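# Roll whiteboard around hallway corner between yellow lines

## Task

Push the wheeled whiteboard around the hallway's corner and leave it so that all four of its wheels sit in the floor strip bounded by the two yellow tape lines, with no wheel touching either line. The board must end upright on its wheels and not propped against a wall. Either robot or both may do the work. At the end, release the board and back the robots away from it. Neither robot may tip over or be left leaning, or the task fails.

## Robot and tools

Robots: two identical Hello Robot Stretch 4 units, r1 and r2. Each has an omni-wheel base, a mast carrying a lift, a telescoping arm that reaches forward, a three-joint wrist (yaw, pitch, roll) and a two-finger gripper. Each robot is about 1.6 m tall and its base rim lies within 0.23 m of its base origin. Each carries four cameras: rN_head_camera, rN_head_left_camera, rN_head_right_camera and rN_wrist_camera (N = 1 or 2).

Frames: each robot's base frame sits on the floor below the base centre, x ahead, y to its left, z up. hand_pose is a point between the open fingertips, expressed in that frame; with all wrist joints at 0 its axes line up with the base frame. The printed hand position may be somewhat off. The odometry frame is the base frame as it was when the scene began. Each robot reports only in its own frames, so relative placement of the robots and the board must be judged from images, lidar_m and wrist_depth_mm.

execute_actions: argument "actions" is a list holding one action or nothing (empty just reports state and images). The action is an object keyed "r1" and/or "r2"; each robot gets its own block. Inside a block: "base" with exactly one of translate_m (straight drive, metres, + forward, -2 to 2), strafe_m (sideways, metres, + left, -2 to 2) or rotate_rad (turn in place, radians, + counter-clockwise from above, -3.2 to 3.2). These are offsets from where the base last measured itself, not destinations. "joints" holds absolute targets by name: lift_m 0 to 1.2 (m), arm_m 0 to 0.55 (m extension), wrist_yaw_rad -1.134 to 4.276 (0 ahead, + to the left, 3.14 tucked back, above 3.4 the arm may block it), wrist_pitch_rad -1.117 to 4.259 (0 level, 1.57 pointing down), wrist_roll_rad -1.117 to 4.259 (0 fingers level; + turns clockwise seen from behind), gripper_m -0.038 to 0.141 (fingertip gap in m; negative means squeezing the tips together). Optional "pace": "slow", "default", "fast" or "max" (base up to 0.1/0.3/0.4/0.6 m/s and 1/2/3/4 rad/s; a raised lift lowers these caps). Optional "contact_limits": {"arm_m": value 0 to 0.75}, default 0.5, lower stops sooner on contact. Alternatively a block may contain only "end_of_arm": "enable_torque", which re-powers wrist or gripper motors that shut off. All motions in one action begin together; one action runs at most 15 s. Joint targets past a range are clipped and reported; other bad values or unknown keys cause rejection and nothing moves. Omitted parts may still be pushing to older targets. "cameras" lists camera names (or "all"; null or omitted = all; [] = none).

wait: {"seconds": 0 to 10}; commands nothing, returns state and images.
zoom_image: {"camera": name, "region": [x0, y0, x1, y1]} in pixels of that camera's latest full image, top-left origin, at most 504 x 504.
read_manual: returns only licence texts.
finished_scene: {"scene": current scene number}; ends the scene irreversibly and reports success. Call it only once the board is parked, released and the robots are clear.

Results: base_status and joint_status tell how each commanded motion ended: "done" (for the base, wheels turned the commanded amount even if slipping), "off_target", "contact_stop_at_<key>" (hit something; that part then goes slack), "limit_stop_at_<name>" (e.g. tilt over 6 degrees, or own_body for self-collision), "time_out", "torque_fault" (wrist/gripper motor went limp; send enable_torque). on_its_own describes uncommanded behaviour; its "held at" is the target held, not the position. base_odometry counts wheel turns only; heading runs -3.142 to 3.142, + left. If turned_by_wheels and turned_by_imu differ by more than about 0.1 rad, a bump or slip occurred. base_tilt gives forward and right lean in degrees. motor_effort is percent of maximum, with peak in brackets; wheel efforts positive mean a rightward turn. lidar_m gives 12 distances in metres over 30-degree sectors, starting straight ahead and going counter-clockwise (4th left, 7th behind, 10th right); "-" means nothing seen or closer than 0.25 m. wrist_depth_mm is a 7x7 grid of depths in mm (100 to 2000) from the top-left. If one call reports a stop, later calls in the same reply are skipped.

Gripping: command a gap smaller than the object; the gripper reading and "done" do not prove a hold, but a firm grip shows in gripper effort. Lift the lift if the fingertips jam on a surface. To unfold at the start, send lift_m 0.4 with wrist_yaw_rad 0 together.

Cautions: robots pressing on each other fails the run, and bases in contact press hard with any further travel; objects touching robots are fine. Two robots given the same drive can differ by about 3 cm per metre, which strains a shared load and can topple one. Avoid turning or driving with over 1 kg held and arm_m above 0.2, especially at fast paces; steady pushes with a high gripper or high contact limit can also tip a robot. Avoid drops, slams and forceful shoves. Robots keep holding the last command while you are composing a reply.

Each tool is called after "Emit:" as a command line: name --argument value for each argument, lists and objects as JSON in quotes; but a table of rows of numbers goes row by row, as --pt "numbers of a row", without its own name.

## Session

Emit:
execute_actions --actions '[]'

Scene clock: 0.00 s.
r1.base_odometry: x=+0.000 y=+0.000 heading=+0.000 (m, m, rad; r1's odometry frame)
r1.turned_by_wheels: +0.000 (rad since the last result)
r1.turned_by_imu: +0.000 (rad since the last result)
r1.base_tilt: forward=+0.1 right=-0.1 (deg)
r1.lidar_m: 0.93 1.40 1.75 0.83 0.63 0.62 0.67 1.02 1.23 1.15 0.87 0.88
r1.base_status: not commanded
r1.joint_positions: lift_m=+0.292 arm_m=-0.002 wrist_yaw_rad=+3.081 wrist_pitch_rad=+0.007 wrist_roll_rad=+0.003 gripper_m=+0.057
r1.joint_status: not commanded
r1.motor_effort: lift_m=+19 arm_m=+0 wrist_yaw_rad=+1 wrist_pitch_rad=-4 wrist_roll_rad=+0 gripper_m=-3 wheel_0=+0 wheel_1=+0 wheel_2=+1 (%)
r1.hand_pose: x=-0.1142 y=+0.1047 z=+0.4681 quat_wxyz=(+0.030, -0.003, +0.002, +1.000) (m; r1's base frame)
r1.wrist_depth_mm: - 143 946 820 707 621 569 / - 142 931 820 707 627 564 / - 131 276 798 699 615 559 / 109 140 878 798 691 615 559 / 1281 1060 917 788 691 609 554 / 1397 1098 213 778 661 603 549 / 1205 1078 891 732 661 597 549
r2.base_odometry: x=+0.000 y=+0.000 heading=+0.000 (m, m, rad; r2's odometry frame)
r2.turned_by_wheels: +0.000 (rad since the last result)
r2.turned_by_imu: +0.000 (rad since the last result)
r2.base_tilt: forward=+0.6 right=+0.4 (deg)
r2.lidar_m: 0.68 0.67 0.79 0.68 0.69 0.81 0.79 1.56 0.91 0.77 0.77 0.79
r2.base_status: not commanded
r2.joint_positions: lift_m=+0.155 arm_m=+0.000 wrist_yaw_rad=+3.109 wrist_pitch_rad=-0.015 wrist_roll_rad=-0.019 gripper_m=+0.057
r2.joint_status: not commanded
r2.motor_effort: lift_m=+18 arm_m=-1 wrist_yaw_rad=+0 wrist_pitch_rad=-7 wrist_roll_rad=-1 gripper_m=-4 wheel_0=+0 wheel_1=+0 wheel_2=+0 (%)
r2.hand_pose: x=-0.1149 y=+0.0967 z=+0.3379 quat_wxyz=(+0.016, +0.007, -0.010, +1.000) (m; r2's base frame)
r2.wrist_depth_mm: - 142 917 976 1025 878 683 / - 130 263 976 1025 878 683 / - 121 167 976 1025 891 683 / 106 141 214 960 1042 878 676 / 216 - 1808 960 1042 878 676 / 1025 1255 197 946 199 878 691 / 750 820 842 144 842 778 668
pictures: r1_head_camera, r1_head_left_camera, r1_head_right_camera, r1_wrist_camera, r2_head_camera, r2_head_left_camera, r2_head_right_camera, r2_wrist_camera
Images, in order (width x height): r1_head_camera 420x560, r1_head_left_camera 420x672, r1_head_right_camera 420x672, r1_wrist_camera 616x392, r2_head_camera 420x560, r2_head_left_camera 420x672, r2_head_right_camera 420x672, r2_wrist_camera 616x392.

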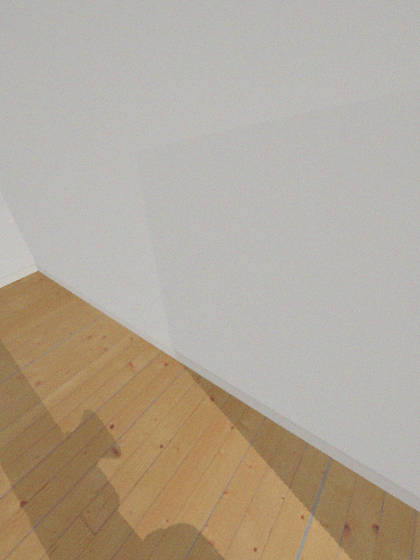

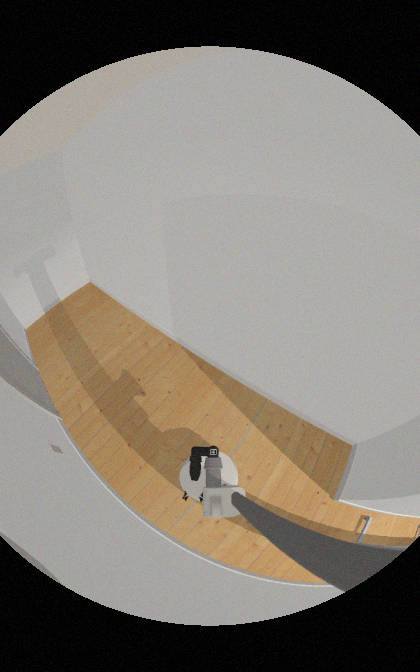

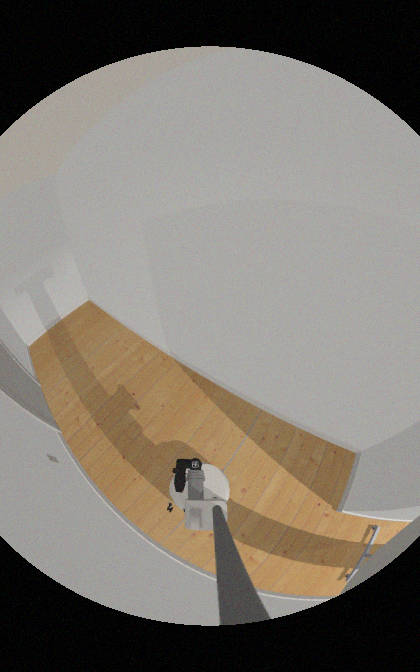

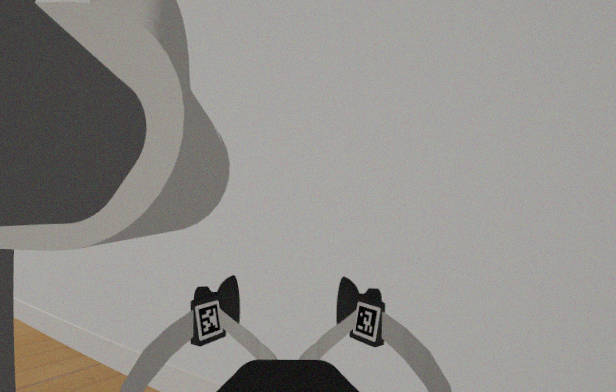

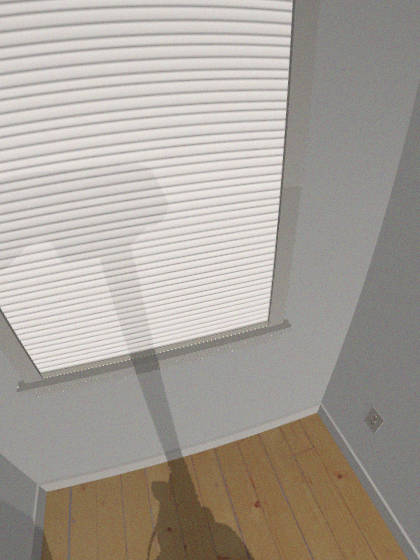

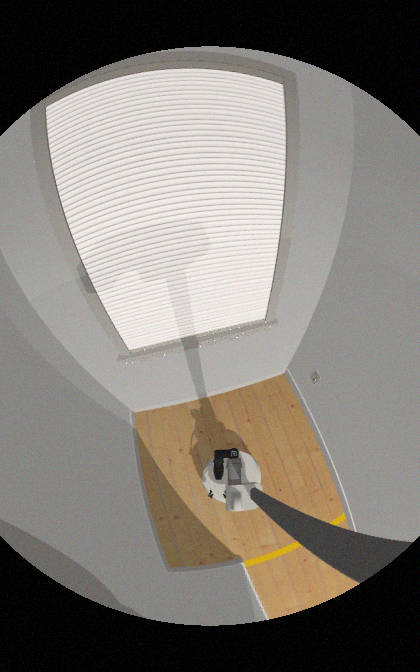

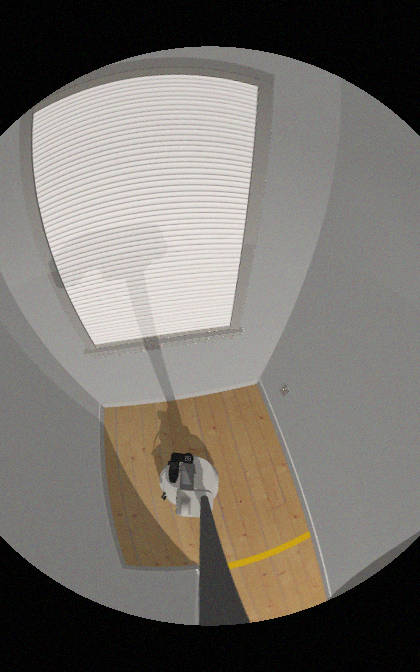

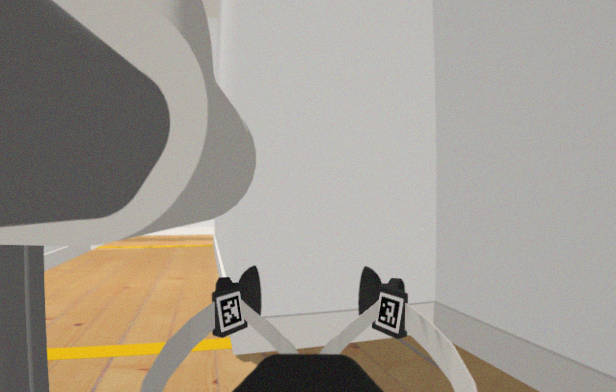

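Emit:
execute_actions --actions '[{"r1": {"base": {"rotate_rad": -2.17}, "joints": {"lift_m": 0.4, "wrist_yaw_rad": 0, "gripper_m": 0.14}, "pace": "fast"}, "r2": {"base": {"rotate_rad": -2.97}, "joints": {"lift_m": 0.4, "wrist_yaw_rad": 0, "gripper_m": 0.14}, "pace": "fast"}}]' --cameras '["r1_head_camera", "r1_wrist_camera", "r2_head_camera", "r2_wrist_camera"]'

Scene clock: 2.77 s.
r1.base_odometry: x=+0.000 y=+0.000 heading=-2.170 (m, m, rad; r1's odometry frame)
r1.turned_by_wheels: -2.170 (rad since the last result)
r1.turned_by_imu: -2.198 (rad since the last result)
r1.base_tilt: forward=+0.1 right=-0.1 (deg)
r1.lidar_m: 1.23 1.22 0.91 0.87 0.90 1.30 2.30 0.88 0.67 0.62 0.64 0.90
r1.base_status: done
r1.joint_positions: lift_m=+0.400 arm_m=-0.002 wrist_yaw_rad=+0.000 wrist_pitch_rad=+0.007 wrist_roll_rad=+0.003 gripper_m=+0.140
r1.joint_status: all done
r1.motor_effort: lift_m=+22(30) arm_m=+0(0) wrist_yaw_rad=+0(5) wrist_pitch_rad=-2(3) wrist_roll_rad=+1(0) gripper_m=+0(3) wheel_0=+3(10) wheel_1=+0(10) wheel_2=+2(13) (%)
r1.hand_pose: x=+0.4570 y=-0.0873 z=+0.5760 quat_wxyz=(+1.000, +0.002, +0.003, +0.000) (m; r1's base frame)
r1.wrist_depth_mm: 976 991 1537 - - 1098 768 / 976 976 1576 - - 1098 759 / 976 976 1618 - - 1118 768 / 976 960 1661 - - 1098 768 / 960 976 1661 - - 1098 768 / 946 213 1430 - 222 1008 750 / 946 946 1229 150 1499 991 741
r2.base_odometry: x=+0.000 y=+0.000 heading=-2.970 (m, m, rad; r2's odometry frame)
r2.turned_by_wheels: -2.970 (rad since the last result)
r2.turned_by_imu: -2.900 (rad since the last result)
r2.base_tilt: forward=+0.6 right=+0.4 (deg)
r2.lidar_m: 0.79 1.22 0.83 0.78 0.80 0.73 0.68 0.71 0.73 0.67 0.70 0.83
r2.base_status: done
r2.joint_positions: lift_m=+0.400 arm_m=+0.000 wrist_yaw_rad=+0.001 wrist_pitch_rad=-0.015 wrist_roll_rad=-0.019 gripper_m=+0.140
r2.joint_status: all done
r2.motor_effort: lift_m=+19(24) arm_m=-1(0) wrist_yaw_rad=-3(7) wrist_pitch_rad=-7(7) wrist_roll_rad=-1(1) gripper_m=-2(4) wheel_0=-2(8) wheel_1=-2(7) wheel_2=-2(7) (%)
r2.hand_pose: x=+0.4592 y=-0.0873 z=+0.5824 quat_wxyz=(+1.000, -0.010, -0.007, +0.000) (m; r2's base frame)
r2.wrist_depth_mm: 1308 - - 723 580 585 597 / 1336 - - 715 580 585 591 / 1336 - - 707 580 585 597 / 1366 - - 707 580 585 591 / 1336 - - 699 580 591 597 / 1336 1661 1708 691 574 591 591 / 1255 1308 1430 146 580 585 591
pictures: r1_head_camera, r1_wrist_camera, r2_head_camera, r2_wrist_camera
Images, in order (width x height): r1_head_camera 420x560, r1_wrist_camera 616x392, r2_head_camera 420x560, r2_wrist_camera 616x392.

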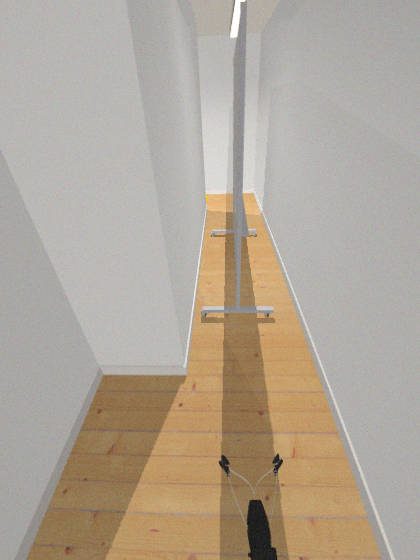

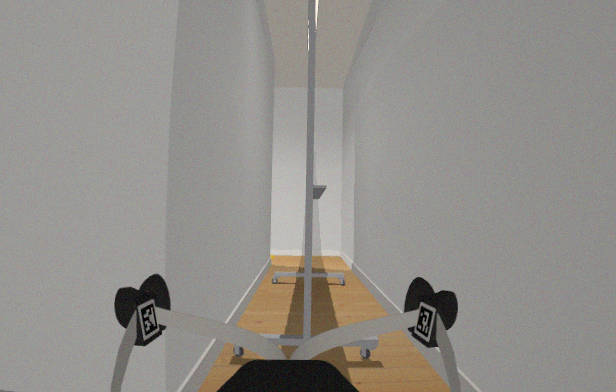

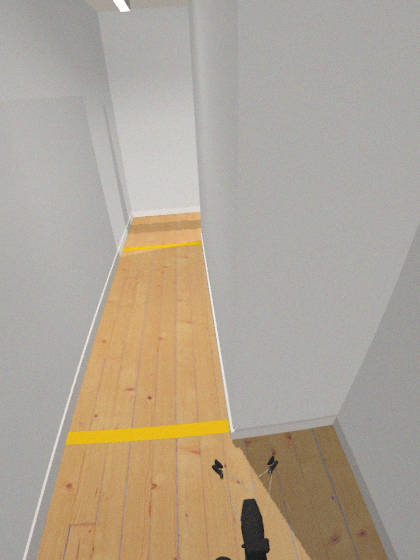

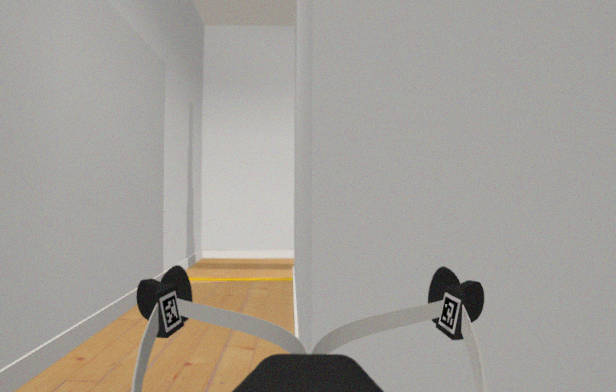

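Emit:
execute_actions --actions '[{"r1": {"base": {"strafe_m": -0.035}, "joints": {"arm_m": 0.1}, "pace": "fast"}, "r2": {"base": {"rotate_rad": 0.06}, "pace": "fast"}}]' --cameras '[]'

Emit:
execute_actions --actions '[{"r1": {"base": {"translate_m": 0.8}, "joints": {"arm_m": 0.2}, "pace": "fast"}, "r2": {"base": {"strafe_m": 0.36}, "pace": "fast"}}]' --cameras '["r1_head_camera", "r1_wrist_camera", "r2_head_camera", "r2_wrist_camera"]'

Scene clock: 5.40 s.
r1.base_odometry: x=-0.029 y=+0.020 heading=-2.169 (m, m, rad; r1's odometry frame)
r1.turned_by_wheels: +0.000 (rad since the last result)
r1.turned_by_imu: +0.001 (rad since the last result)
r1.base_tilt: forward=+0.1 right=+0.0 (deg)
r1.lidar_m: 1.23 1.23 0.94 0.90 0.93 1.33 2.18 0.81 0.61 0.58 0.60 0.87
r1.base_status: done
r1.joint_positions: lift_m=+0.400 arm_m=+0.099 wrist_yaw_rad=+0.000 wrist_pitch_rad=+0.007 wrist_roll_rad=+0.003 gripper_m=+0.140
r1.joint_status: all done
r1.motor_effort: lift_m=+22(22) arm_m=+7(7) wrist_yaw_rad=+0(0) wrist_pitch_rad=-4(5) wrist_roll_rad=+1(1) gripper_m=-2(0) wheel_0=+2(14) wheel_1=+0(12) wheel_2=+0(0) (%)
r1.hand_pose: x=+0.5581 y=-0.0874 z=+0.5760 quat_wxyz=(+1.000, +0.002, +0.003, +0.000) (m; r1's base frame)
r1.wrist_depth_mm: 878 891 1661 - - 1025 707 / 878 878 1708 - - 1025 715 / 866 878 1756 - - 1042 723 / 866 866 1808 - - 1025 723 / 866 854 1808 - - 1025 723 / 842 211 1537 - 222 931 715 / 842 854 1336 150 1464 931 699
r2.base_odometry: x=+0.000 y=+0.000 heading=-2.910 (m, m, rad; r2's odometry frame)
r2.turned_by_wheels: +0.060 (rad since the last result)
r2.turned_by_imu: +0.059 (rad since the last result)
r2.base_tilt: forward=+0.5 right=+0.5 (deg)
r2.lidar_m: 0.78 1.12 0.81 0.77 0.81 0.72 0.68 0.72 0.73 0.68 0.70 0.81
r2.base_status: done
r2.joint_positions: lift_m=+0.400 arm_m=+0.000 wrist_yaw_rad=+0.000 wrist_pitch_rad=-0.015 wrist_roll_rad=-0.019 gripper_m=+0.140
r2.joint_status: not commanded
r2.motor_effort: lift_m=+19(19) arm_m=-1(0) wrist_yaw_rad=-1(2) wrist_pitch_rad=-7(7) wrist_roll_rad=+0(2) gripper_m=+0(1) wheel_0=+0(3) wheel_1=+0(11) wheel_2=+1(5) (%)
r2.hand_pose: x=+0.4591 y=-0.0874 z=+0.5824 quat_wxyz=(+1.000, -0.010, -0.007, +0.000) (m; r2's base frame)
r2.wrist_depth_mm: 1182 1708 - - 564 564 564 / 1205 1708 - - 569 564 564 / 1205 1756 - - 564 564 569 / 1205 1756 - - 564 564 559 / 1229 1756 - - 564 564 564 / 1205 1464 1708 1863 569 564 559 / 1182 1336 1430 146 564 564 559
pictures: none
No camera images: the call's "cameras" was empty. Leave "cameras" out to get every camera's image.

Scene clock: 8.67 s.
r1.base_odometry: x=-0.479 y=-0.641 heading=-2.169 (m, m, rad; r1's odometry frame)
r1.turned_by_wheels: +0.000 (rad since the last result)
r1.turned_by_imu: +0.003 (rad since the last result)
r1.base_tilt: forward=+0.1 right=+0.0 (deg)
r1.lidar_m: 0.95 0.49 0.60 0.88 0.92 1.30 2.24 0.86 0.64 0.59 0.64 0.90
r1.base_status: done
r1.joint_positions: lift_m=+0.400 arm_m=+0.199 wrist_yaw_rad=+0.000 wrist_pitch_rad=+0.007 wrist_roll_rad=+0.003 gripper_m=+0.140
r1.joint_status: all done
r1.motor_effort: lift_m=+21(22) arm_m=+7(8) wrist_yaw_rad=+1(1) wrist_pitch_rad=-4(3) wrist_roll_rad=+1(1) gripper_m=-1(1) wheel_0=+4(9) wheel_1=+2(8) wheel_2=-1(17) (%)
r1.hand_pose: x=+0.6581 y=-0.0874 z=+0.5760 quat_wxyz=(+1.000, +0.002, +0.003, +0.000) (m; r1's base frame)
r1.wrist_depth_mm: 521 750 1576 - - 1078 741 / 512 768 1618 - - 1078 750 / 521 778 1618 - - 1078 750 / 525 778 1661 - - 1078 750 / 525 788 1661 - - 1078 750 / 521 213 1464 - 221 991 741 / 535 741 1281 150 1499 960 732
r2.base_odometry: x=+0.082 y=-0.350 heading=-2.910 (m, m, rad; r2's odometry frame)
r2.turned_by_wheels: +0.000 (rad since the last result)
r2.turned_by_imu: +0.001 (rad since the last result)
r2.base_tilt: forward=+0.6 right=+0.5 (deg)
r2.lidar_m: 1.75 0.62 0.45 0.42 0.44 0.62 0.66 0.73 1.00 1.04 1.07 0.92
r2.base_status: done
r2.joint_positions: lift_m=+0.400 arm_m=+0.000 wrist_yaw_rad=+0.000 wrist_pitch_rad=-0.015 wrist_roll_rad=-0.019 gripper_m=+0.140
r2.joint_status: not commanded
r2.motor_effort: lift_m=+19(19) arm_m=-1(0) wrist_yaw_rad=-2(1) wrist_pitch_rad=-6(7) wrist_roll_rad=+0(0) gripper_m=+0(0) wheel_0=+1(10) wheel_1=-1(11) wheel_2=+0(0) (%)
r2.hand_pose: x=+0.4591 y=-0.0874 z=+0.5824 quat_wxyz=(+1.000, -0.010, -0.007, +0.000) (m; r2's base frame)
r2.wrist_depth_mm: 723 1060 - - 1708 831 574 / 723 1060 - - 1708 831 574 / 741 1060 - - 1756 831 580 / 732 1078 - - 1708 831 591 / 732 1060 - - 1756 831 585 / 723 866 1661 - 1308 676 574 / 732 976 1464 146 1336 759 569
pictures: r1_head_camera, r1_wrist_camera, r2_head_camera, r2_wrist_camera
Images, in order (width x height): r1_head_camera 420x560, r1_wrist_camera 616x392, r2_head_camera 420x560, r2_wrist_camera 616x392.

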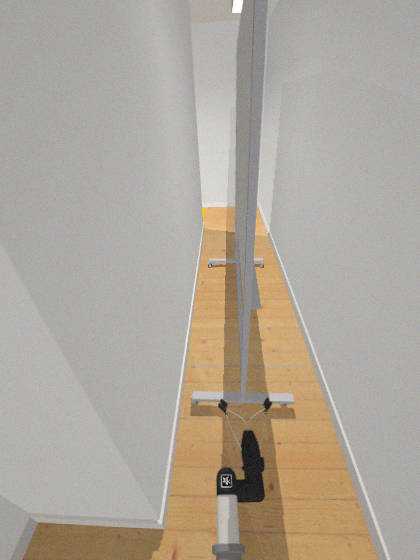

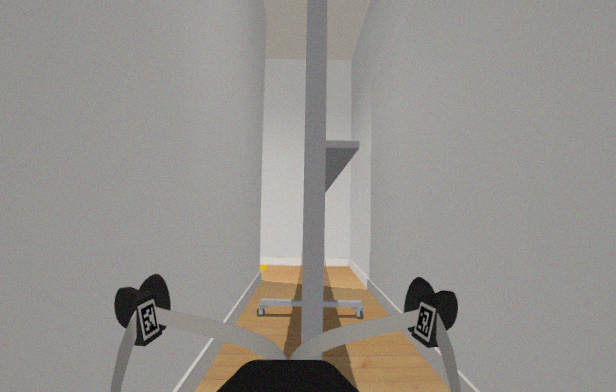

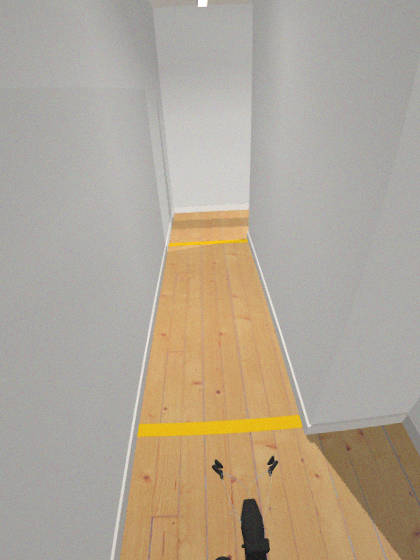

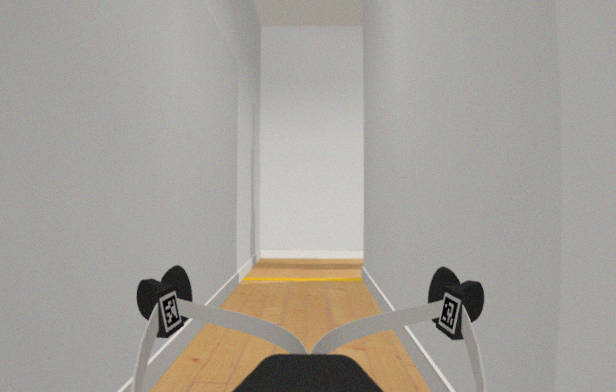

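Emit:
execute_actions --actions '[{"r1": {"base": {"translate_m": 0.37}, "joints": {"wrist_yaw_rad": -0.07}}, "r2": {"base": {"translate_m": 0.85}, "pace": "max"}}]' --cameras '["r1_wrist_camera"]'

Scene clock: 12.07 s.
r1.base_odometry: x=-0.687 y=-0.947 heading=-2.169 (m, m, rad; r1's odometry frame)
r1.turned_by_wheels: +0.000 (rad since the last result)
r1.turned_by_imu: +0.002 (rad since the last result)
r1.base_tilt: forward=+0.1 right=+0.0 (deg)
r1.lidar_m: 0.54 0.41 0.28 0.28 0.93 1.30 2.36 0.89 0.63 0.61 0.66 0.69
r1.base_status: done
r1.joint_positions: lift_m=+0.400 arm_m=+0.199 wrist_yaw_rad=-0.078 wrist_pitch_rad=+0.007 wrist_roll_rad=+0.003 gripper_m=+0.140
r1.joint_status: all done
r1.on_its_own: wrist_yaw_rad is at rest, and its effort (+23) is outside its rest range (-13 to +13)
r1.motor_effort: lift_m=+22(22) arm_m=+7(7) wrist_yaw_rad=+23(24) wrist_pitch_rad=-3(3) wrist_roll_rad=+1(1) gripper_m=+0(1) wheel_0=+6(11) wheel_1=+2(7) wheel_2=-9(12) (%)
r1.hand_pose: x=+0.6504 y=-0.1096 z=+0.5760 quat_wxyz=(+0.999, +0.002, +0.003, -0.039) (m; r1's base frame)
r1.wrist_depth_mm: 580 878 - 154 1537 946 676 / 569 904 - 153 1255 946 676 / 580 931 - 152 1661 946 683 / 585 946 - 151 1661 946 691 / 585 931 - 150 1661 931 683 / 580 788 1921 149 224 917 676 / 597 778 1464 147 1366 854 661
r2.base_odometry: x=-0.745 y=-0.545 heading=-2.911 (m, m, rad; r2's odometry frame)
r2.turned_by_wheels: +0.000 (rad since the last result)
r2.turned_by_imu: +0.000 (rad since the last result)
r2.base_tilt: forward=+0.6 right=+0.5 (deg)
r2.lidar_m: 1.74 0.62 0.45 0.42 0.43 0.60 1.55 1.51 1.09 0.46 0.49 0.69
r2.base_status: done
r2.joint_positions: lift_m=+0.400 arm_m=+0.000 wrist_yaw_rad=+0.000 wrist_pitch_rad=-0.015 wrist_roll_rad=-0.019 gripper_m=+0.140
r2.joint_status: not commanded
r2.motor_effort: lift_m=+19(19) arm_m=+0(0) wrist_yaw_rad=-1(2) wrist_pitch_rad=-8(7) wrist_roll_rad=+0(0) gripper_m=+0(1) wheel_0=-2(6) wheel_1=+0(6) wheel_2=-1(12) (%)
r2.hand_pose: x=+0.4591 y=-0.0874 z=+0.5824 quat_wxyz=(+1.000, -0.010, -0.007, +0.000) (m; r2's base frame)
r2.wrist_depth_mm: 723 1042 - - 1708 820 569 / 723 1060 - - 1708 820 574 / 732 1060 - - 1708 831 580 / 741 1078 - - 1756 831 580 / 741 1078 - - 1708 831 580 / 732 866 1708 - 1336 668 574 / 723 976 1397 146 1366 750 564
pictures: r1_wrist_camera
Images, in order (width x height): r1_wrist_camera 616x392.

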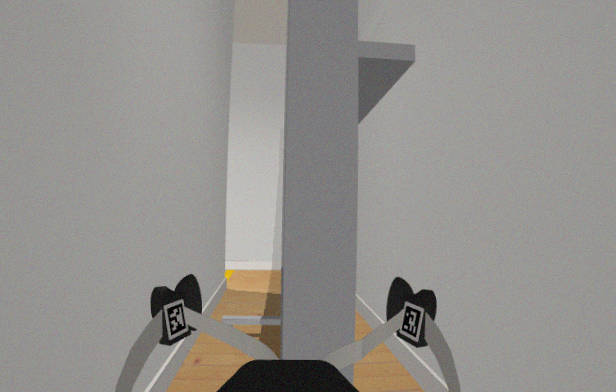

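Emit:
execute_actions --actions '[{"r1": {"base": {"rotate_rad": -0.03}, "joints": {"gripper_m": -0.01}, "pace": "fast"}, "r2": {"base": {"translate_m": 0.6}, "pace": "max"}}]' --cameras '["r1_wrist_camera", "r1_head_camera"]'

Scene clock: 15.60 s.
r1.base_odometry: x=-0.687 y=-0.947 heading=-2.199 (m, m, rad; r1's odometry frame)
r1.turned_by_wheels: -0.030 (rad since the last result)
r1.turned_by_imu: -0.029 (rad since the last result)
r1.base_tilt: forward=+0.1 right=+0.0 (deg)
r1.lidar_m: 0.57 0.42 0.29 0.27 0.92 1.25 2.50 0.92 0.63 0.61 0.65 0.86
r1.base_status: done
r1.joint_positions: lift_m=+0.400 arm_m=+0.199 wrist_yaw_rad=-0.067 wrist_pitch_rad=+0.007 wrist_roll_rad=+0.003 gripper_m=-0.010
r1.joint_status: all done
r1.motor_effort: lift_m=+22(22) arm_m=+5(7) wrist_yaw_rad=-8(23) wrist_pitch_rad=-4(3) wrist_roll_rad=+1(1) gripper_m=-14(15) wheel_0=+5(13) wheel_1=+0(6) wheel_2=-1(8) (%)
r1.hand_pose: x=+0.6520 y=-0.1065 z=+0.5760 quat_wxyz=(+0.999, +0.002, +0.003, -0.033) (m; r1's base frame)
r1.wrist_depth_mm: 609 946 - 153 1464 904 654 / 603 960 - 153 1308 904 661 / 615 976 - 152 1618 904 661 / 615 1008 - 151 1576 904 661 / 621 1008 - 150 1537 891 661 / 609 991 189 149 1397 878 640 / 634 768 1336 148 661 854 640
r2.base_odometry: x=-1.329 y=-0.683 heading=-2.911 (m, m, rad; r2's odometry frame)
r2.turned_by_wheels: +0.000 (rad since the last result)
r2.turned_by_imu: +0.000 (rad since the last result)
r2.base_tilt: forward=+0.6 right=+0.4 (deg)
r2.lidar_m: 1.76 0.64 0.44 0.42 0.46 0.62 1.85 0.68 0.49 0.44 0.48 0.67
r2.base_status: done
r2.joint_positions: lift_m=+0.400 arm_m=+0.000 wrist_yaw_rad=+0.000 wrist_pitch_rad=-0.015 wrist_roll_rad=-0.019 gripper_m=+0.140
r2.joint_status: not commanded
r2.motor_effort: lift_m=+19(19) arm_m=+0(1) wrist_yaw_rad=-1(1) wrist_pitch_rad=-8(7) wrist_roll_rad=-1(0) gripper_m=+0(1) wheel_0=-2(3) wheel_1=-1(10) wheel_2=-1(11) (%)
r2.hand_pose: x=+0.4591 y=-0.0874 z=+0.5824 quat_wxyz=(+1.000, -0.010, -0.007, +0.000) (m; r2's base frame)
r2.wrist_depth_mm: 723 1042 - - - 809 569 / 732 1078 - - - 820 574 / 750 1060 - - - 831 580 / 741 1078 - - - 831 580 / 741 1078 - - - 820 580 / 741 878 1661 - 1308 668 569 / 732 991 1464 146 1336 750 564
pictures: r1_head_camera, r1_wrist_camera
Images, in order (width x height): r1_head_camera 420x560, r1_wrist_camera 616x392.

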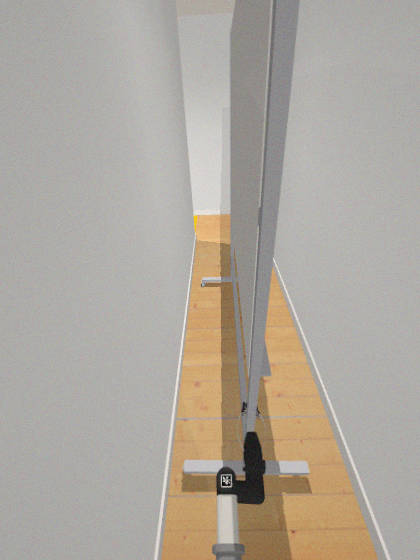

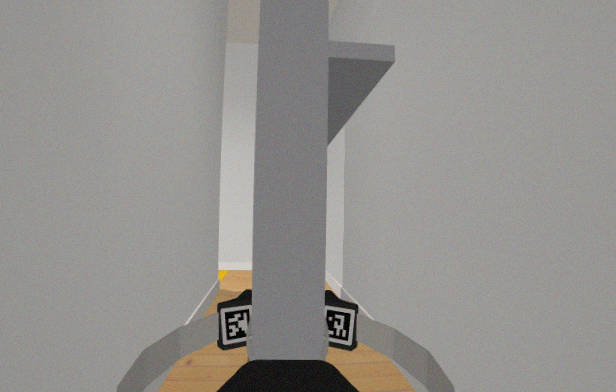

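Emit:
execute_actions --actions '[{"r1": {"base": {"translate_m": 0.7}}, "r2": {"base": {"translate_m": 0.95}, "pace": "max"}}]' --cameras '["r1_wrist_camera", "r1_head_camera", "r2_head_right_camera"]'

Scene clock: 19.67 s.
r1.base_odometry: x=-1.098 y=-1.513 heading=-2.198 (m, m, rad; r1's odometry frame)
r1.turned_by_wheels: +0.000 (rad since the last result)
r1.turned_by_imu: +0.013 (rad since the last result)
r1.base_tilt: forward=+0.1 right=+0.0 (deg)
r1.lidar_m: 0.54 0.40 0.29 0.27 0.28 0.40 2.39 0.89 0.65 0.60 0.66 0.92
r1.base_status: done
r1.joint_positions: lift_m=+0.400 arm_m=+0.199 wrist_yaw_rad=-0.074 wrist_pitch_rad=+0.008 wrist_roll_rad=+0.003 gripper_m=-0.010
r1.joint_status: not commanded
r1.motor_effort: lift_m=+22(22) arm_m=+5(5) wrist_yaw_rad=+13(41) wrist_pitch_rad=-8(7) wrist_roll_rad=+1(1) gripper_m=-12(13) wheel_0=+8(17) wheel_1=+3(10) wheel_2=-8(26) (%)
r1.hand_pose: x=+0.6512 y=-0.1086 z=+0.5757 quat_wxyz=(+0.999, +0.002, +0.004, -0.037) (m; r1's base frame)
r1.wrist_depth_mm: 591 904 - 130 1229 917 668 / 580 931 - 129 1366 946 668 / 591 960 - 129 1661 931 683 / 597 976 - 128 1618 917 676 / 597 976 - 127 1618 917 676 / 591 960 188 126 1430 904 668 / 609 732 1336 125 1205 878 654
r2.base_odometry: x=-2.254 y=-0.900 heading=-2.911 (m, m, rad; r2's odometry frame)
r2.turned_by_wheels: +0.000 (rad since the last result)
r2.turned_by_imu: +0.000 (rad since the last result)
r2.base_tilt: forward=+0.6 right=+0.5 (deg)
r2.lidar_m: 1.61 0.63 0.45 0.42 0.46 0.60 1.74 0.67 0.48 0.45 0.49 0.67
r2.base_status: done
r2.joint_positions: lift_m=+0.400 arm_m=+0.000 wrist_yaw_rad=+0.000 wrist_pitch_rad=-0.015 wrist_roll_rad=-0.019 gripper_m=+0.140
r2.joint_status: not commanded
r2.motor_effort: lift_m=+19(19) arm_m=+0(1) wrist_yaw_rad=-1(1) wrist_pitch_rad=-9(7) wrist_roll_rad=+0(0) gripper_m=-1(0) wheel_0=+0(9) wheel_1=-1(5) wheel_2=+0(12) (%)
r2.hand_pose: x=+0.4591 y=-0.0874 z=+0.5824 quat_wxyz=(+1.000, -0.010, -0.007, +0.000) (m; r2's base frame)
r2.wrist_depth_mm: 732 1060 1397 1397 1397 1397 1397 / 750 1078 1397 1397 1397 1397 1397 / 750 1098 1397 1397 1397 1397 1397 / 759 1098 1397 1397 1397 1430 1397 / 741 1078 1397 1397 1397 1397 1397 / 741 891 1430 1397 1397 1397 1366 / 741 991 1397 146 1397 1336 1366
pictures: r1_head_camera, r1_wrist_camera, r2_head_right_camera
Images, in order (width x height): r1_head_camera 420x560, r1_wrist_camera 616x392, r2_head_right_camera 420x672.

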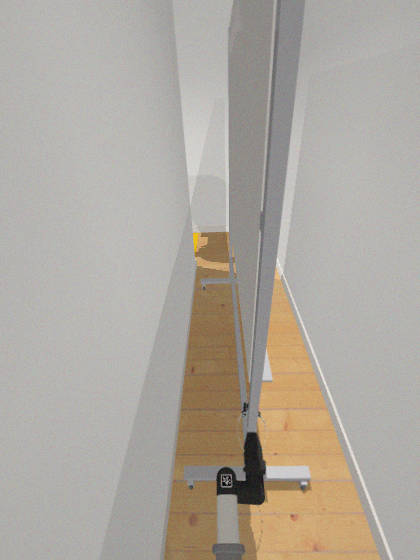

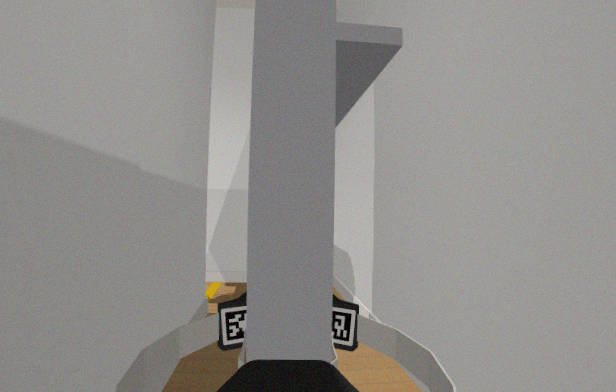

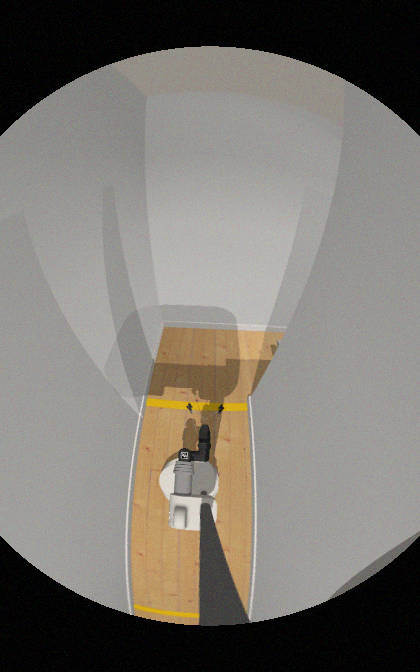

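Emit:
execute_actions --actions '[{"r1": {"base": {"rotate_rad": -0.06}, "joints": {"wrist_yaw_rad": -0.02}, "pace": "slow"}, "r2": {"base": {"translate_m": 0.12}, "joints": {"arm_m": 0.2}, "pace": "fast"}}]' --cameras '[]'

Emit:
execute_actions --actions '[{"r1": {"base": {"translate_m": 0.7}}, "r2": {"base": {"translate_m": 0.14}}}]' --cameras '["r1_head_camera", "r2_wrist_camera", "r2_head_camera", "r2_head_right_camera"]'

Scene clock: 21.70 s.
r1.base_odometry: x=-1.098 y=-1.513 heading=-2.257 (m, m, rad; r1's odometry frame)
r1.turned_by_wheels: -0.059 (rad since the last result)
r1.turned_by_imu: -0.058 (rad since the last result)
r1.base_tilt: forward=+0.1 right=+0.0 (deg)
r1.lidar_m: 0.56 0.44 0.28 0.27 0.28 0.38 3.25 0.96 0.65 0.60 0.63 0.85
r1.base_status: done
r1.joint_positions: lift_m=+0.400 arm_m=+0.199 wrist_yaw_rad=-0.021 wrist_pitch_rad=+0.008 wrist_roll_rad=+0.003 gripper_m=-0.010
r1.joint_status: all done
r1.motor_effort: lift_m=+22(22) arm_m=+5(5) wrist_yaw_rad=+4(30) wrist_pitch_rad=-8(8) wrist_roll_rad=+1(1) gripper_m=-12(14) wheel_0=+9(12) wheel_1=+4(8) wheel_2=+3(9) (%)
r1.hand_pose: x=+0.6566 y=-0.0935 z=+0.5756 quat_wxyz=(+1.000, +0.002, +0.004, -0.011) (m; r1's base frame)
r1.wrist_depth_mm: 634 976 - 132 1281 878 640 / 621 1008 - 131 1397 878 647 / 634 1025 - 130 1537 878 647 / 640 1042 - 130 1537 878 647 / 640 1042 - 129 1499 878 640 / 640 1025 189 128 1366 854 634 / 647 778 1336 127 654 842 621
r2.base_odometry: x=-2.371 y=-0.927 heading=-2.911 (m, m, rad; r2's odometry frame)
r2.turned_by_wheels: +0.000 (rad since the last result)
r2.turned_by_imu: +0.000 (rad since the last result)
r2.base_tilt: forward=+0.6 right=+0.4 (deg)
r2.lidar_m: 1.49 0.64 0.45 0.43 0.45 0.61 1.74 0.69 0.47 0.46 0.49 0.66
r2.base_status: done
r2.joint_positions: lift_m=+0.400 arm_m=+0.199 wrist_yaw_rad=+0.000 wrist_pitch_rad=-0.015 wrist_roll_rad=-0.019 gripper_m=+0.140
r2.joint_status: all done
r2.motor_effort: lift_m=+19(19) arm_m=+7(8) wrist_yaw_rad=-1(1) wrist_pitch_rad=-7(7) wrist_roll_rad=-1(0) gripper_m=-1(2) wheel_0=-2(6) wheel_1=-1(4) wheel_2=+1(11) (%)
r2.hand_pose: x=+0.6582 y=-0.0873 z=+0.5824 quat_wxyz=(+1.000, -0.010, -0.007, +0.000) (m; r2's base frame)
r2.wrist_depth_mm: 732 1060 1098 1098 1078 1078 1078 / 741 1098 1098 1098 1098 1078 1078 / 759 1078 1098 1078 1098 1078 1078 / 750 1098 1078 1098 1078 1078 1078 / 741 1098 1098 1098 1098 1098 1078 / 741 891 1098 1078 1078 1078 1098 / 741 991 1078 146 1098 1078 1078
pictures: none
No camera images: the call's "cameras" was empty. Leave "cameras" out to get every camera's image.

Scene clock: 25.50 s.
r1.base_odometry: x=-1.541 y=-2.054 heading=-2.257 (m, m, rad; r1's odometry frame)
r1.turned_by_wheels: +0.000 (rad since the last result)
r1.turned_by_imu: +0.004 (rad since the last result)
r1.base_tilt: forward=+0.1 right=+0.0 (deg)
r1.lidar_m: 0.56 0.47 0.32 0.29 0.32 0.41 1.03 0.88 0.64 0.57 0.59 0.79
r1.base_status: done
r1.joint_positions: lift_m=+0.400 arm_m=+0.199 wrist_yaw_rad=-0.024 wrist_pitch_rad=+0.008 wrist_roll_rad=+0.003 gripper_m=-0.010
r1.joint_status: not commanded
r1.motor_effort: lift_m=+22(22) arm_m=+5(5) wrist_yaw_rad=+13(41) wrist_pitch_rad=-6(8) wrist_roll_rad=+1(1) gripper_m=-10(11) wheel_0=+6(17) wheel_1=+4(9) wheel_2=-8(28) (%)
r1.hand_pose: x=+0.6563 y=-0.0944 z=+0.5757 quat_wxyz=(+1.000, +0.002, +0.004, -0.012) (m; r1's base frame)
r1.wrist_depth_mm: 683 1060 - 131 1182 820 597 / 676 1098 - 130 1308 831 603 / 683 1118 - 129 1430 831 609 / 691 1138 - 129 1430 820 603 / 699 1138 - 128 1430 820 597 / 691 1138 188 127 1255 798 591 / 707 854 1336 126 615 788 597
r2.base_odometry: x=-2.507 y=-0.959 heading=-2.911 (m, m, rad; r2's odometry frame)
r2.turned_by_wheels: +0.000 (rad since the last result)
r2.turned_by_imu: +0.001 (rad since the last result)
r2.base_tilt: forward=+0.6 right=+0.5 (deg)
r2.lidar_m: 0.82 0.63 0.45 0.41 0.46 0.61 1.73 0.68 0.48 0.45 0.48 0.59
r2.base_status: done
r2.joint_positions: lift_m=+0.400 arm_m=+0.199 wrist_yaw_rad=+0.000 wrist_pitch_rad=-0.015 wrist_roll_rad=-0.019 gripper_m=+0.140
r2.joint_status: not commanded
r2.motor_effort: lift_m=+19(19) arm_m=+7(6) wrist_yaw_rad=-2(1) wrist_pitch_rad=-6(6) wrist_roll_rad=+0(1) gripper_m=-1(0) wheel_0=+0(5) wheel_1=-1(2) wheel_2=+0(5) (%)
r2.hand_pose: x=+0.6582 y=-0.0873 z=+0.5824 quat_wxyz=(+1.000, -0.010, -0.007, +0.000) (m; r2's base frame)
r2.wrist_depth_mm: 741 946 946 946 946 407 410 / 750 946 946 946 946 407 407 / 759 960 946 960 946 960 960 / 750 946 946 946 946 960 946 / 750 946 960 946 946 946 946 / 741 891 960 946 399 946 946 / 741 960 960 146 960 946 946
pictures: r1_head_camera, r2_head_camera, r2_head_right_camera, r2_wrist_camera
Images, in order (width x height): r1_head_camera 420x560, r2_head_camera 420x560, r2_head_right_camera 420x672, r2_wrist_camera 616x392.

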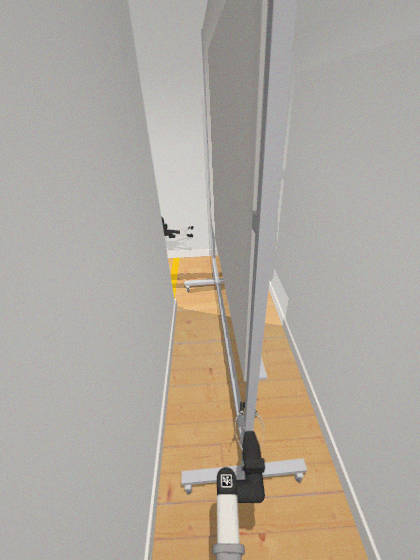

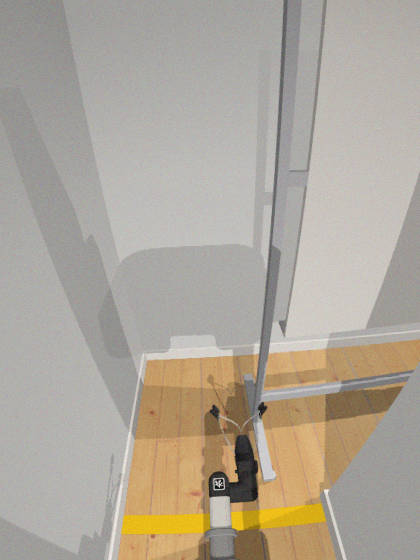

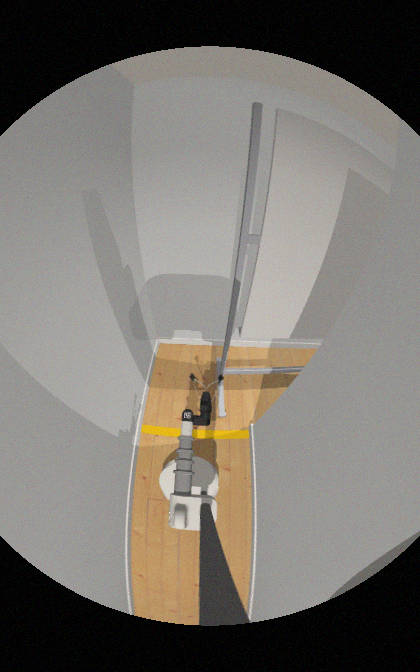

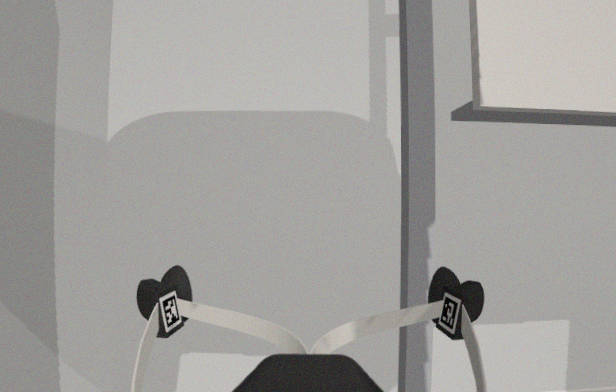

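Emit:
execute_actions --actions '[{"r1": {"base": {"rotate_rad": -0.115}, "joints": {"wrist_yaw_rad": 0.08}, "pace": "slow"}, "r2": {"base": {"strafe_m": 0.09}}}]' --cameras '[]'

Emit:
execute_actions --actions '[{"r1": {"base": {"translate_m": 0.225}}}]' --cameras '["r1_head_camera", "r2_wrist_camera", "r2_head_camera"]'

Scene clock: 28.87 s.
r1.base_odometry: x=-1.541 y=-2.054 heading=-2.371 (m, m, rad; r1's odometry frame)
r1.turned_by_wheels: -0.114 (rad since the last result)
r1.turned_by_imu: -0.114 (rad since the last result)
r1.base_tilt: forward=+0.1 right=+0.0 (deg)
r1.lidar_m: 0.55 0.56 0.35 0.29 0.30 0.40 0.78 1.03 0.65 0.57 0.60 0.75
r1.base_status: done
r1.joint_positions: lift_m=+0.400 arm_m=+0.199 wrist_yaw_rad=+0.078 wrist_pitch_rad=+0.008 wrist_roll_rad=+0.003 gripper_m=-0.010
r1.joint_status: all done
r1.motor_effort: lift_m=+22(21) arm_m=+5(5) wrist_yaw_rad=+7(45) wrist_pitch_rad=-8(8) wrist_roll_rad=+1(1) gripper_m=-12(12) wheel_0=+2(22) wheel_1=+1(9) wheel_2=+5(11) (%)
r1.hand_pose: x=+0.6644 y=-0.0647 z=+0.5756 quat_wxyz=(+0.999, +0.001, +0.004, +0.039) (m; r1's base frame)
r1.wrist_depth_mm: 768 1229 - 137 1118 732 549 / 759 1229 - 136 1138 741 539 / 778 1281 - 135 1255 741 544 / 788 1281 - 134 1255 732 544 / 778 1308 - 134 1255 732 539 / 778 1308 189 133 1118 715 535 / 788 960 1336 132 549 707 535
r2.base_odometry: x=-2.486 y=-1.047 heading=-2.911 (m, m, rad; r2's odometry frame)
r2.turned_by_wheels: +0.000 (rad since the last result)
r2.turned_by_imu: +0.001 (rad since the last result)
r2.base_tilt: forward=+0.6 right=+0.5 (deg)
r2.lidar_m: 1.07 0.51 0.36 0.33 0.35 0.50 1.39 0.83 0.57 0.53 0.56 0.62
r2.base_status: done
r2.joint_positions: lift_m=+0.400 arm_m=+0.199 wrist_yaw_rad=+0.000 wrist_pitch_rad=-0.015 wrist_roll_rad=-0.019 gripper_m=+0.140
r2.joint_status: not commanded
r2.motor_effort: lift_m=+19(19) arm_m=+6(6) wrist_yaw_rad=-1(1) wrist_pitch_rad=-6(8) wrist_roll_rad=-1(1) gripper_m=+0(1) wheel_0=+1(8) wheel_1=-1(13) wheel_2=-1(4) (%)
r2.hand_pose: x=+0.6582 y=-0.0873 z=+0.5824 quat_wxyz=(+1.000, -0.010, -0.007, +0.000) (m; r2's base frame)
r2.wrist_depth_mm: 615 891 946 946 960 946 413 / 621 904 960 960 960 931 415 / 634 917 946 946 946 946 946 / 634 931 960 946 960 946 946 / 627 917 960 960 946 960 946 / 627 741 946 946 960 399 946 / 621 831 946 146 946 946 960
pictures: none
No camera images: the call's "cameras" was empty. Leave "cameras" out to get every camera's image.

Scene clock: 31.10 s.
r1.base_odometry: x=-1.702 y=-2.211 heading=-2.371 (m, m, rad; r1's odometry frame)
r1.turned_by_wheels: +0.000 (rad since the last result)
r1.turned_by_imu: +0.002 (rad since the last result)
r1.base_tilt: forward=+0.1 right=+0.0 (deg)
r1.lidar_m: 0.57 0.61 0.38 0.34 0.33 0.42 0.87 0.99 0.60 0.54 0.57 0.71
r1.base_status: done
r1.joint_positions: lift_m=+0.400 arm_m=+0.199 wrist_yaw_rad=+0.076 wrist_pitch_rad=+0.009 wrist_roll_rad=+0.003 gripper_m=-0.010
r1.joint_status: not commanded
r1.on_its_own: wrist_yaw_rad is at rest, and its effort (+14) is outside its rest range (-13 to +13)
r1.motor_effort: lift_m=+22(22) arm_m=+5(5) wrist_yaw_rad=+14(45) wrist_pitch_rad=-10(10) wrist_roll_rad=+1(1) gripper_m=-12(12) wheel_0=+7(15) wheel_1=+3(11) wheel_2=-7(28) (%)
r1.hand_pose: x=+0.6642 y=-0.0654 z=+0.5755 quat_wxyz=(+0.999, +0.001, +0.004, +0.038) (m; r1's base frame)
r1.wrist_depth_mm: 831 - - 128 976 676 508 / 809 - - 128 1060 676 500 / 831 - - 127 1160 683 500 / 842 - - 126 1138 676 500 / 842 - - 126 1138 668 496 / 842 1983 187 125 1025 661 492 / 854 1060 1336 124 517 647 500
r2.base_odometry: x=-2.486 y=-1.047 heading=-2.911 (m, m, rad; r2's odometry frame)
r2.turned_by_wheels: +0.000 (rad since the last result)
r2.turned_by_imu: +0.001 (rad since the last result)
r2.base_tilt: forward=+0.5 right=+0.5 (deg)
r2.lidar_m: 0.62 0.50 0.35 0.33 0.34 0.51 1.39 0.82 0.58 0.53 0.57 0.89
r2.base_status: not commanded
r2.joint_positions: lift_m=+0.400 arm_m=+0.199 wrist_yaw_rad=+0.000 wrist_pitch_rad=-0.015 wrist_roll_rad=-0.019 gripper_m=+0.140
r2.joint_status: not commanded
r2.motor_effort: lift_m=+19(19) arm_m=+6(6) wrist_yaw_rad=-1(1) wrist_pitch_rad=-7(7) wrist_roll_rad=+0(2) gripper_m=-1(0) wheel_0=+1(1) wheel_1=-1(1) wheel_2=-1(0) (%)
r2.hand_pose: x=+0.6582 y=-0.0873 z=+0.5824 quat_wxyz=(+1.000, -0.010, -0.007, +0.000) (m; r2's base frame)
r2.wrist_depth_mm: 621 891 960 946 439 445 452 / 627 917 960 946 439 445 452 / 627 917 960 960 946 946 946 / 634 931 960 946 946 960 946 / 634 917 946 946 946 946 946 / 627 750 946 946 946 960 946 / 621 842 946 146 960 946 946
pictures: r1_head_camera, r2_head_camera, r2_wrist_camera
Images, in order (width x height): r1_head_camera 420x560, r2_head_camera 420x560, r2_wrist_camera 616x392.

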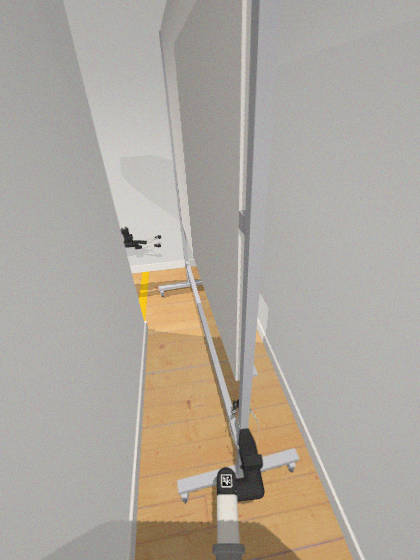

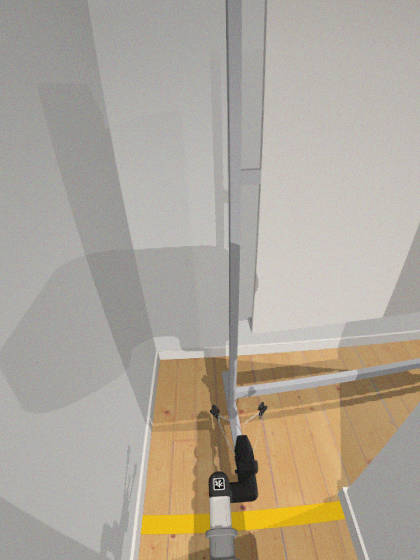

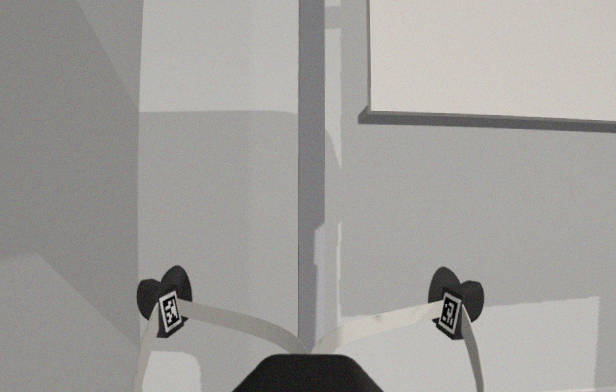

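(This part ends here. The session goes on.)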